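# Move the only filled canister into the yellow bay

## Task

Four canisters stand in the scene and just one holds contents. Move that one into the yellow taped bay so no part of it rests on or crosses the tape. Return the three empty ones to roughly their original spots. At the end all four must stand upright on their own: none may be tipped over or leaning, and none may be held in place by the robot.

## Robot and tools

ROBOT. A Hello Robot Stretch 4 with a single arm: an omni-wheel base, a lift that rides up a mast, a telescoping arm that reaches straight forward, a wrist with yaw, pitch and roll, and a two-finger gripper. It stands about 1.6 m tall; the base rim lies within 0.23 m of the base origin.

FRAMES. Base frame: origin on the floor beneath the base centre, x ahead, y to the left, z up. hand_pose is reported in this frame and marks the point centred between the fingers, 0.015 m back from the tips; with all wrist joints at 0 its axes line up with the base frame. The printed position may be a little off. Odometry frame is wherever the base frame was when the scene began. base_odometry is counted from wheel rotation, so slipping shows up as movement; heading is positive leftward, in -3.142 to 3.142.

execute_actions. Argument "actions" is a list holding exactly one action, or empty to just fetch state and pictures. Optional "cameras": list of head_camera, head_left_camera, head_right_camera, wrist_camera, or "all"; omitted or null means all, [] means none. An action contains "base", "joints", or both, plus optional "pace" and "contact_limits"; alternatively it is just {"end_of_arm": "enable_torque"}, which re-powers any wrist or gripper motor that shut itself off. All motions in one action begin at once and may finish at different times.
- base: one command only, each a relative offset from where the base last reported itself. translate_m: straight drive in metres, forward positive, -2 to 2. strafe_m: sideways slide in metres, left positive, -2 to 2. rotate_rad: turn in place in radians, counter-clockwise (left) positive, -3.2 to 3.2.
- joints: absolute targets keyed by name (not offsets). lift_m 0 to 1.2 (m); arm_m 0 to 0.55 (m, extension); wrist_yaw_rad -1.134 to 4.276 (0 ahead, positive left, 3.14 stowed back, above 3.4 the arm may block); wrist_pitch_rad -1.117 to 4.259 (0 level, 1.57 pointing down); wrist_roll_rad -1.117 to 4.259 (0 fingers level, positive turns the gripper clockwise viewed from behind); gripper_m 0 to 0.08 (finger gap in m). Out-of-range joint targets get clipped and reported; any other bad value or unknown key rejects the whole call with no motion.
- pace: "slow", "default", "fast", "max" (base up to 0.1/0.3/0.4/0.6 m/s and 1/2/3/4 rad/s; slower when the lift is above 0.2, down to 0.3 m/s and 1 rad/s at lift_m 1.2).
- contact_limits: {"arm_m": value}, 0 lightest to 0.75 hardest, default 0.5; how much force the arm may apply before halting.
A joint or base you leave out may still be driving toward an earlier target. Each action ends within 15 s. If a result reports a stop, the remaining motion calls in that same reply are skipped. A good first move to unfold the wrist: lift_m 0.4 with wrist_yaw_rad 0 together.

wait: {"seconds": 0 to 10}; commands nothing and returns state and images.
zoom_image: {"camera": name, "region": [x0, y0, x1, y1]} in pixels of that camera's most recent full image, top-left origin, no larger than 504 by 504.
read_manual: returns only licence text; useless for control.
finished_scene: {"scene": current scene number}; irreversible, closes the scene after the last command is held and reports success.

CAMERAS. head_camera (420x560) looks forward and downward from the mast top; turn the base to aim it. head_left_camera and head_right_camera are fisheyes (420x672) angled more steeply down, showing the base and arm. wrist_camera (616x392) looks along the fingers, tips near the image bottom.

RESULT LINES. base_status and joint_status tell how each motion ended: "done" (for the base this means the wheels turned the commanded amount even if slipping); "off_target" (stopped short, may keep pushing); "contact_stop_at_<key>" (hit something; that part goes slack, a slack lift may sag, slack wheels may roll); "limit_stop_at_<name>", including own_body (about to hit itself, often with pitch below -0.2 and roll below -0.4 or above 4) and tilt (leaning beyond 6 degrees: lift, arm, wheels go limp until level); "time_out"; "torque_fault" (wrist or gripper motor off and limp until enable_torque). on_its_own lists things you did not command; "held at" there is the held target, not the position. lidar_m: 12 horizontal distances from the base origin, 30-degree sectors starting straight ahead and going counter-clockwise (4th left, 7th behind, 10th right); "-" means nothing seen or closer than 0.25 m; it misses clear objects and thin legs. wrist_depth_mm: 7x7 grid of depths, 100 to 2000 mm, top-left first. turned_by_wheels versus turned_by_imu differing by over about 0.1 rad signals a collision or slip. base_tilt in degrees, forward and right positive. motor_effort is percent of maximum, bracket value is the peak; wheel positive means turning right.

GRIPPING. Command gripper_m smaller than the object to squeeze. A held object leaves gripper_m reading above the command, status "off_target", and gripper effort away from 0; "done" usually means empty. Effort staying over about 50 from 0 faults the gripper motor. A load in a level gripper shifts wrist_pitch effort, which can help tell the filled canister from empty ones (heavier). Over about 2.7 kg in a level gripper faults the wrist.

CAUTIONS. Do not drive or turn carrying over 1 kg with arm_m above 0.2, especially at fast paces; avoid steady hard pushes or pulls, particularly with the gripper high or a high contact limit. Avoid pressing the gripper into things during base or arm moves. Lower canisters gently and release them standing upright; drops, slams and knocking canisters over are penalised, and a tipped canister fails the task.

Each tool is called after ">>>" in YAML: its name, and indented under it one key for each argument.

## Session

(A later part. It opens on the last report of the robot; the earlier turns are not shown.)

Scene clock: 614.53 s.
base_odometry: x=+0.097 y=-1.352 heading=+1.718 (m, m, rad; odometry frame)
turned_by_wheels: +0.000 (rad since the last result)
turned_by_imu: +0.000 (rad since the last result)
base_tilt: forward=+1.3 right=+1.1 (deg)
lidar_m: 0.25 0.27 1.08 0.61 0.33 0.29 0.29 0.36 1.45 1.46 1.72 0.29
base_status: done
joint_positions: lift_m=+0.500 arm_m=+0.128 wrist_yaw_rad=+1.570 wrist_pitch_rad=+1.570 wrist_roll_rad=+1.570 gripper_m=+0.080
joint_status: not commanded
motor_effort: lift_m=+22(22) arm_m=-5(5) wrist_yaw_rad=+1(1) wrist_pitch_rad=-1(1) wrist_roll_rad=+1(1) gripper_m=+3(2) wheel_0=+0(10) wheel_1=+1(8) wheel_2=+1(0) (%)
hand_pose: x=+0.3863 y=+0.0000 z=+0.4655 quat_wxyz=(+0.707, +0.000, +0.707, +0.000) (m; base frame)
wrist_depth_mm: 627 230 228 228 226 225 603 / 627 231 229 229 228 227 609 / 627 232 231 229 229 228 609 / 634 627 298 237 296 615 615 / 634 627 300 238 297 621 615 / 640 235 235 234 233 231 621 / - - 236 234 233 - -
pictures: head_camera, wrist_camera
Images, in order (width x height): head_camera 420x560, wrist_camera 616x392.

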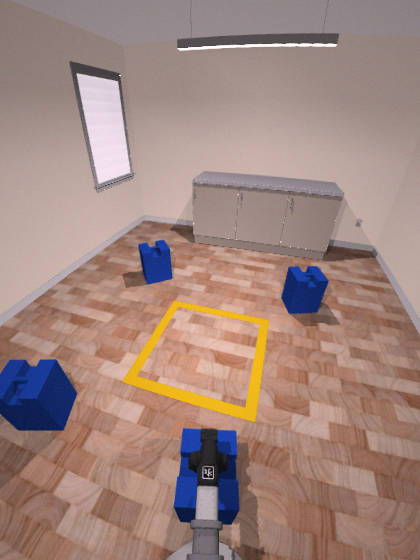

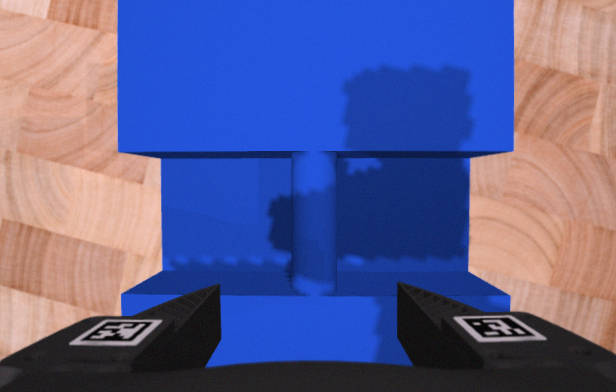

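>>> execute_actions:
  actions:
    - {"joints": {"lift_m": 0.395, "gripper_m": 0.04}}
  cameras: ["wrist_camera"]

Scene clock: 664.33 s.
base_odometry: x=+0.097 y=-1.352 heading=+1.718 (m, m, rad; odometry frame)
turned_by_wheels: +0.000 (rad since the last result)
turned_by_imu: -0.001 (rad since the last result)
base_tilt: forward=+1.3 right=+1.2 (deg)
lidar_m: 0.27 0.29 1.10 0.61 0.34 0.27 0.29 0.35 1.45 1.43 1.69 0.28
base_status: not commanded
joint_positions: lift_m=+0.395 arm_m=+0.128 wrist_yaw_rad=+1.570 wrist_pitch_rad=+1.570 wrist_roll_rad=+1.570 gripper_m=+0.040
joint_status: all done
motor_effort: lift_m=+18(20) arm_m=-5(5) wrist_yaw_rad=+2(1) wrist_pitch_rad=-1(1) wrist_roll_rad=+0(1) gripper_m=-3(1) wheel_0=+0(0) wheel_1=+1(1) wheel_2=+0(0) (%)
hand_pose: x=+0.3863 y=+0.0001 z=+0.3608 quat_wxyz=(+0.707, +0.000, +0.707, +0.000) (m; base frame)
wrist_depth_mm: 126 125 125 125 124 123 - / 127 126 126 125 125 124 123 / 163 165 167 127 168 166 189 / 521 194 193 128 191 190 508 / 521 195 193 129 192 191 512 / 530 195 148 129 149 192 512 / 152 - - 129 - - -
pictures: wrist_camera
Images, in order (width x height): wrist_camera 616x392.

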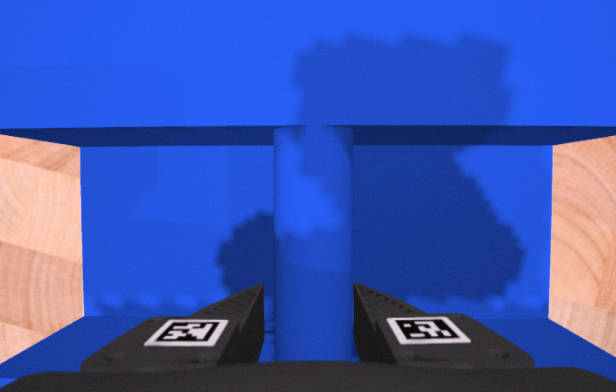

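>>> execute_actions:
  actions:
    - {"base": {"translate_m": 0.05}, "pace": "slow"}
  cameras: ["wrist_camera"]

Scene clock: 682.50 s.
base_odometry: x=+0.090 y=-1.303 heading=+1.718 (m, m, rad; odometry frame)
turned_by_wheels: +0.000 (rad since the last result)
turned_by_imu: +0.000 (rad since the last result)
base_tilt: forward=+1.3 right=+1.1 (deg)
lidar_m: 0.26 0.27 1.05 0.70 0.40 0.33 0.34 0.41 1.47 1.47 1.72 0.25
base_status: done
joint_positions: lift_m=+0.395 arm_m=+0.128 wrist_yaw_rad=+1.570 wrist_pitch_rad=+1.570 wrist_roll_rad=+1.570 gripper_m=+0.040
joint_status: not commanded
motor_effort: lift_m=+18(18) arm_m=-5(6) wrist_yaw_rad=+1(1) wrist_pitch_rad=+0(2) wrist_roll_rad=+0(0) gripper_m=-1(3) wheel_0=+3(6) wheel_1=+3(3) wheel_2=-4(8) (%)
hand_pose: x=+0.3863 y=+0.0001 z=+0.3608 quat_wxyz=(+0.707, +0.000, +0.707, +0.000) (m; base frame)
wrist_depth_mm: 125 125 124 124 123 123 - / 126 125 125 124 124 123 123 / 127 126 126 125 125 124 124 / 128 127 126 126 125 124 124 / 128 128 127 126 126 125 125 / 530 195 148 128 149 192 512 / 530 - - 129 - - 512
pictures: wrist_camera
Images, in order (width x height): wrist_camera 616x392.

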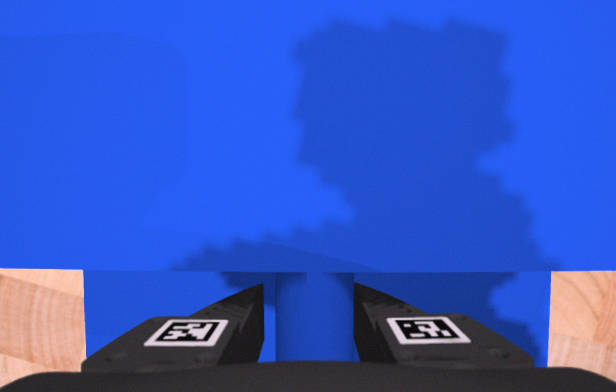

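>>> execute_actions:
  actions:
    - {"base": {"translate_m": 0.92}, "joints": {"arm_m": 0.105}}
  cameras: ["head_camera", "wrist_camera"]

Scene clock: 703.70 s.
base_odometry: x=-0.046 y=-0.393 heading=+1.719 (m, m, rad; odometry frame)
turned_by_wheels: +0.000 (rad since the last result)
turned_by_imu: +0.001 (rad since the last result)
base_tilt: forward=+1.3 right=+1.2 (deg)
lidar_m: 0.26 0.25 2.02 0.90 0.91 1.21 1.22 2.00 1.73 1.72 1.16 0.25
base_status: done
joint_positions: lift_m=+0.395 arm_m=+0.106 wrist_yaw_rad=+1.570 wrist_pitch_rad=+1.571 wrist_roll_rad=+1.570 gripper_m=+0.040
joint_status: all done
motor_effort: lift_m=+19(19) arm_m=-6(6) wrist_yaw_rad=+1(2) wrist_pitch_rad=-3(3) wrist_roll_rad=+0(0) gripper_m=-3(3) wheel_0=+8(16) wheel_1=+4(11) wheel_2=-6(18) (%)
hand_pose: x=+0.3643 y=-0.0001 z=+0.3607 quat_wxyz=(+0.707, +0.000, +0.707, +0.000) (m; base frame)
wrist_depth_mm: 125 125 124 124 123 123 - / 126 125 125 124 124 123 123 / 126 126 126 125 124 124 124 / 127 127 126 125 125 124 124 / 521 195 194 128 191 191 190 / 521 196 148 129 135 192 517 / 530 - - 130 - - 517
pictures: head_camera, wrist_camera
Images, in order (width x height): head_camera 420x560, wrist_camera 616x392.

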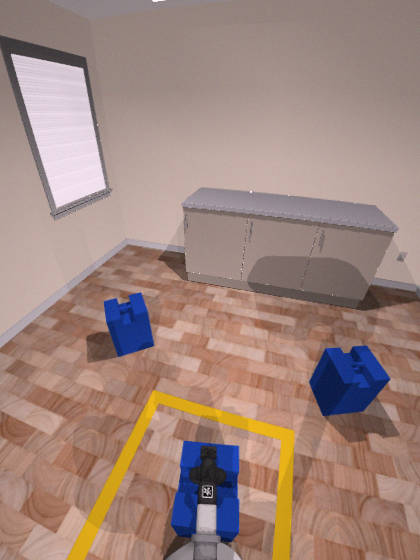

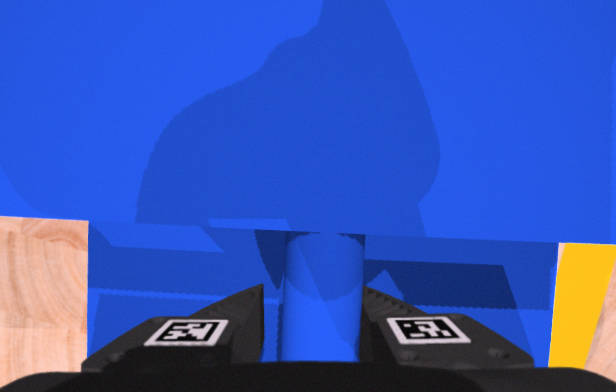

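>>> execute_actions:
  actions:
    - {"joints": {"lift_m": 0.5, "gripper_m": 0.08}}
  cameras: ["wrist_camera"]

Scene clock: 726.43 s.
base_odometry: x=-0.046 y=-0.393 heading=+1.719 (m, m, rad; odometry frame)
turned_by_wheels: +0.000 (rad since the last result)
turned_by_imu: -0.001 (rad since the last result)
base_tilt: forward=+1.3 right=+1.2 (deg)
lidar_m: 0.25 0.25 2.01 0.90 0.93 1.21 1.22 2.01 1.74 1.72 1.16 0.26
base_status: not commanded
joint_positions: lift_m=+0.500 arm_m=+0.106 wrist_yaw_rad=+1.570 wrist_pitch_rad=+1.570 wrist_roll_rad=+1.570 gripper_m=+0.080
joint_status: all done
motor_effort: lift_m=+23(24) arm_m=-5(5) wrist_yaw_rad=+1(1) wrist_pitch_rad=-1(2) wrist_roll_rad=+0(0) gripper_m=+2(1) wheel_0=+8(7) wheel_1=+4(4) wheel_2=-6(6) (%)
hand_pose: x=+0.3643 y=+0.0000 z=+0.4653 quat_wxyz=(+0.707, +0.000, +0.707, +0.000) (m; base frame)
wrist_depth_mm: 627 615 615 615 615 609 603 / 627 231 230 229 228 227 609 / 627 233 230 229 229 228 609 / 627 621 233 231 230 229 609 / 634 634 300 297 297 615 615 / 634 301 264 245 298 297 615 / - - 235 236 234 - -
pictures: wrist_camera
Images, in order (width x height): wrist_camera 616x392.

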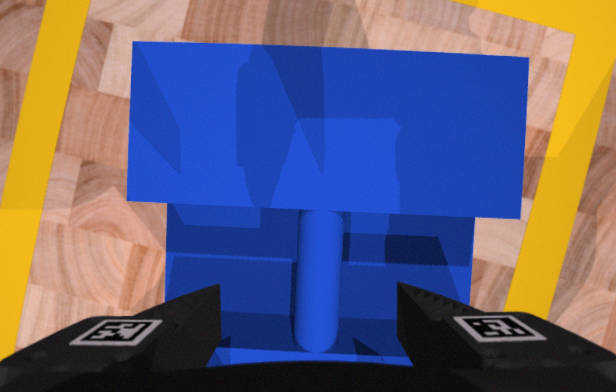

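>>> execute_actions:
  actions:
    - {"base": {"translate_m": -0.42}}
  cameras: ["head_camera", "head_left_camera"]

Scene clock: 741.17 s.
base_odometry: x=+0.016 y=-0.809 heading=+1.719 (m, m, rad; odometry frame)
turned_by_wheels: +0.000 (rad since the last result)
turned_by_imu: -0.002 (rad since the last result)
base_tilt: forward=+1.3 right=+1.2 (deg)
lidar_m: 0.62 1.77 0.92 0.89 0.96 0.82 0.80 0.96 1.61 1.61 1.86 1.42
base_status: done
joint_positions: lift_m=+0.500 arm_m=+0.106 wrist_yaw_rad=+1.570 wrist_pitch_rad=+1.570 wrist_roll_rad=+1.570 gripper_m=+0.080
joint_status: not commanded
motor_effort: lift_m=+23(24) arm_m=-6(6) wrist_yaw_rad=+1(2) wrist_pitch_rad=-1(1) wrist_roll_rad=+0(0) gripper_m=+2(2) wheel_0=-1(7) wheel_1=-1(6) wheel_2=+1(10) (%)
hand_pose: x=+0.3643 y=+0.0000 z=+0.4654 quat_wxyz=(+0.707, +0.000, +0.707, +0.000) (m; base frame)
wrist_depth_mm: 621 621 615 512 591 609 609 / 627 621 621 615 621 615 603 / 627 627 621 615 609 615 609 / 634 627 627 627 615 615 615 / 634 627 627 621 621 621 615 / 634 627 627 627 627 621 621 / - - 525 496 488 - -
pictures: head_camera, head_left_camera
Images, in order (width x height): head_camera 420x560, head_left_camera 420x672.

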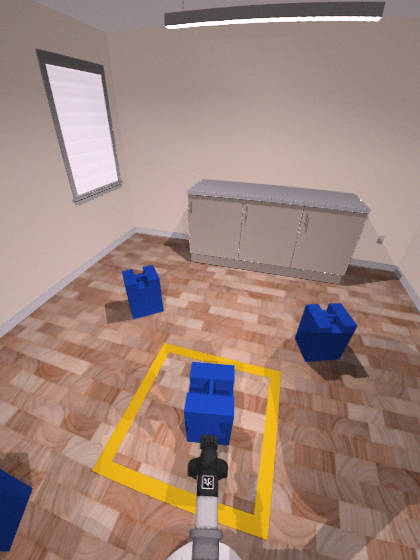

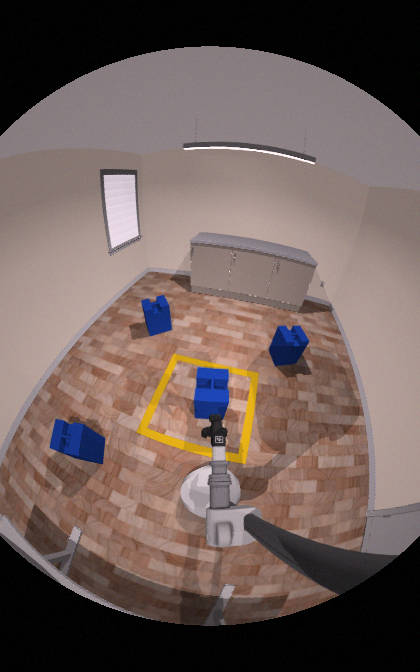

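>>> finished_scene:
  scene: 1

The scene is finished: the task was done.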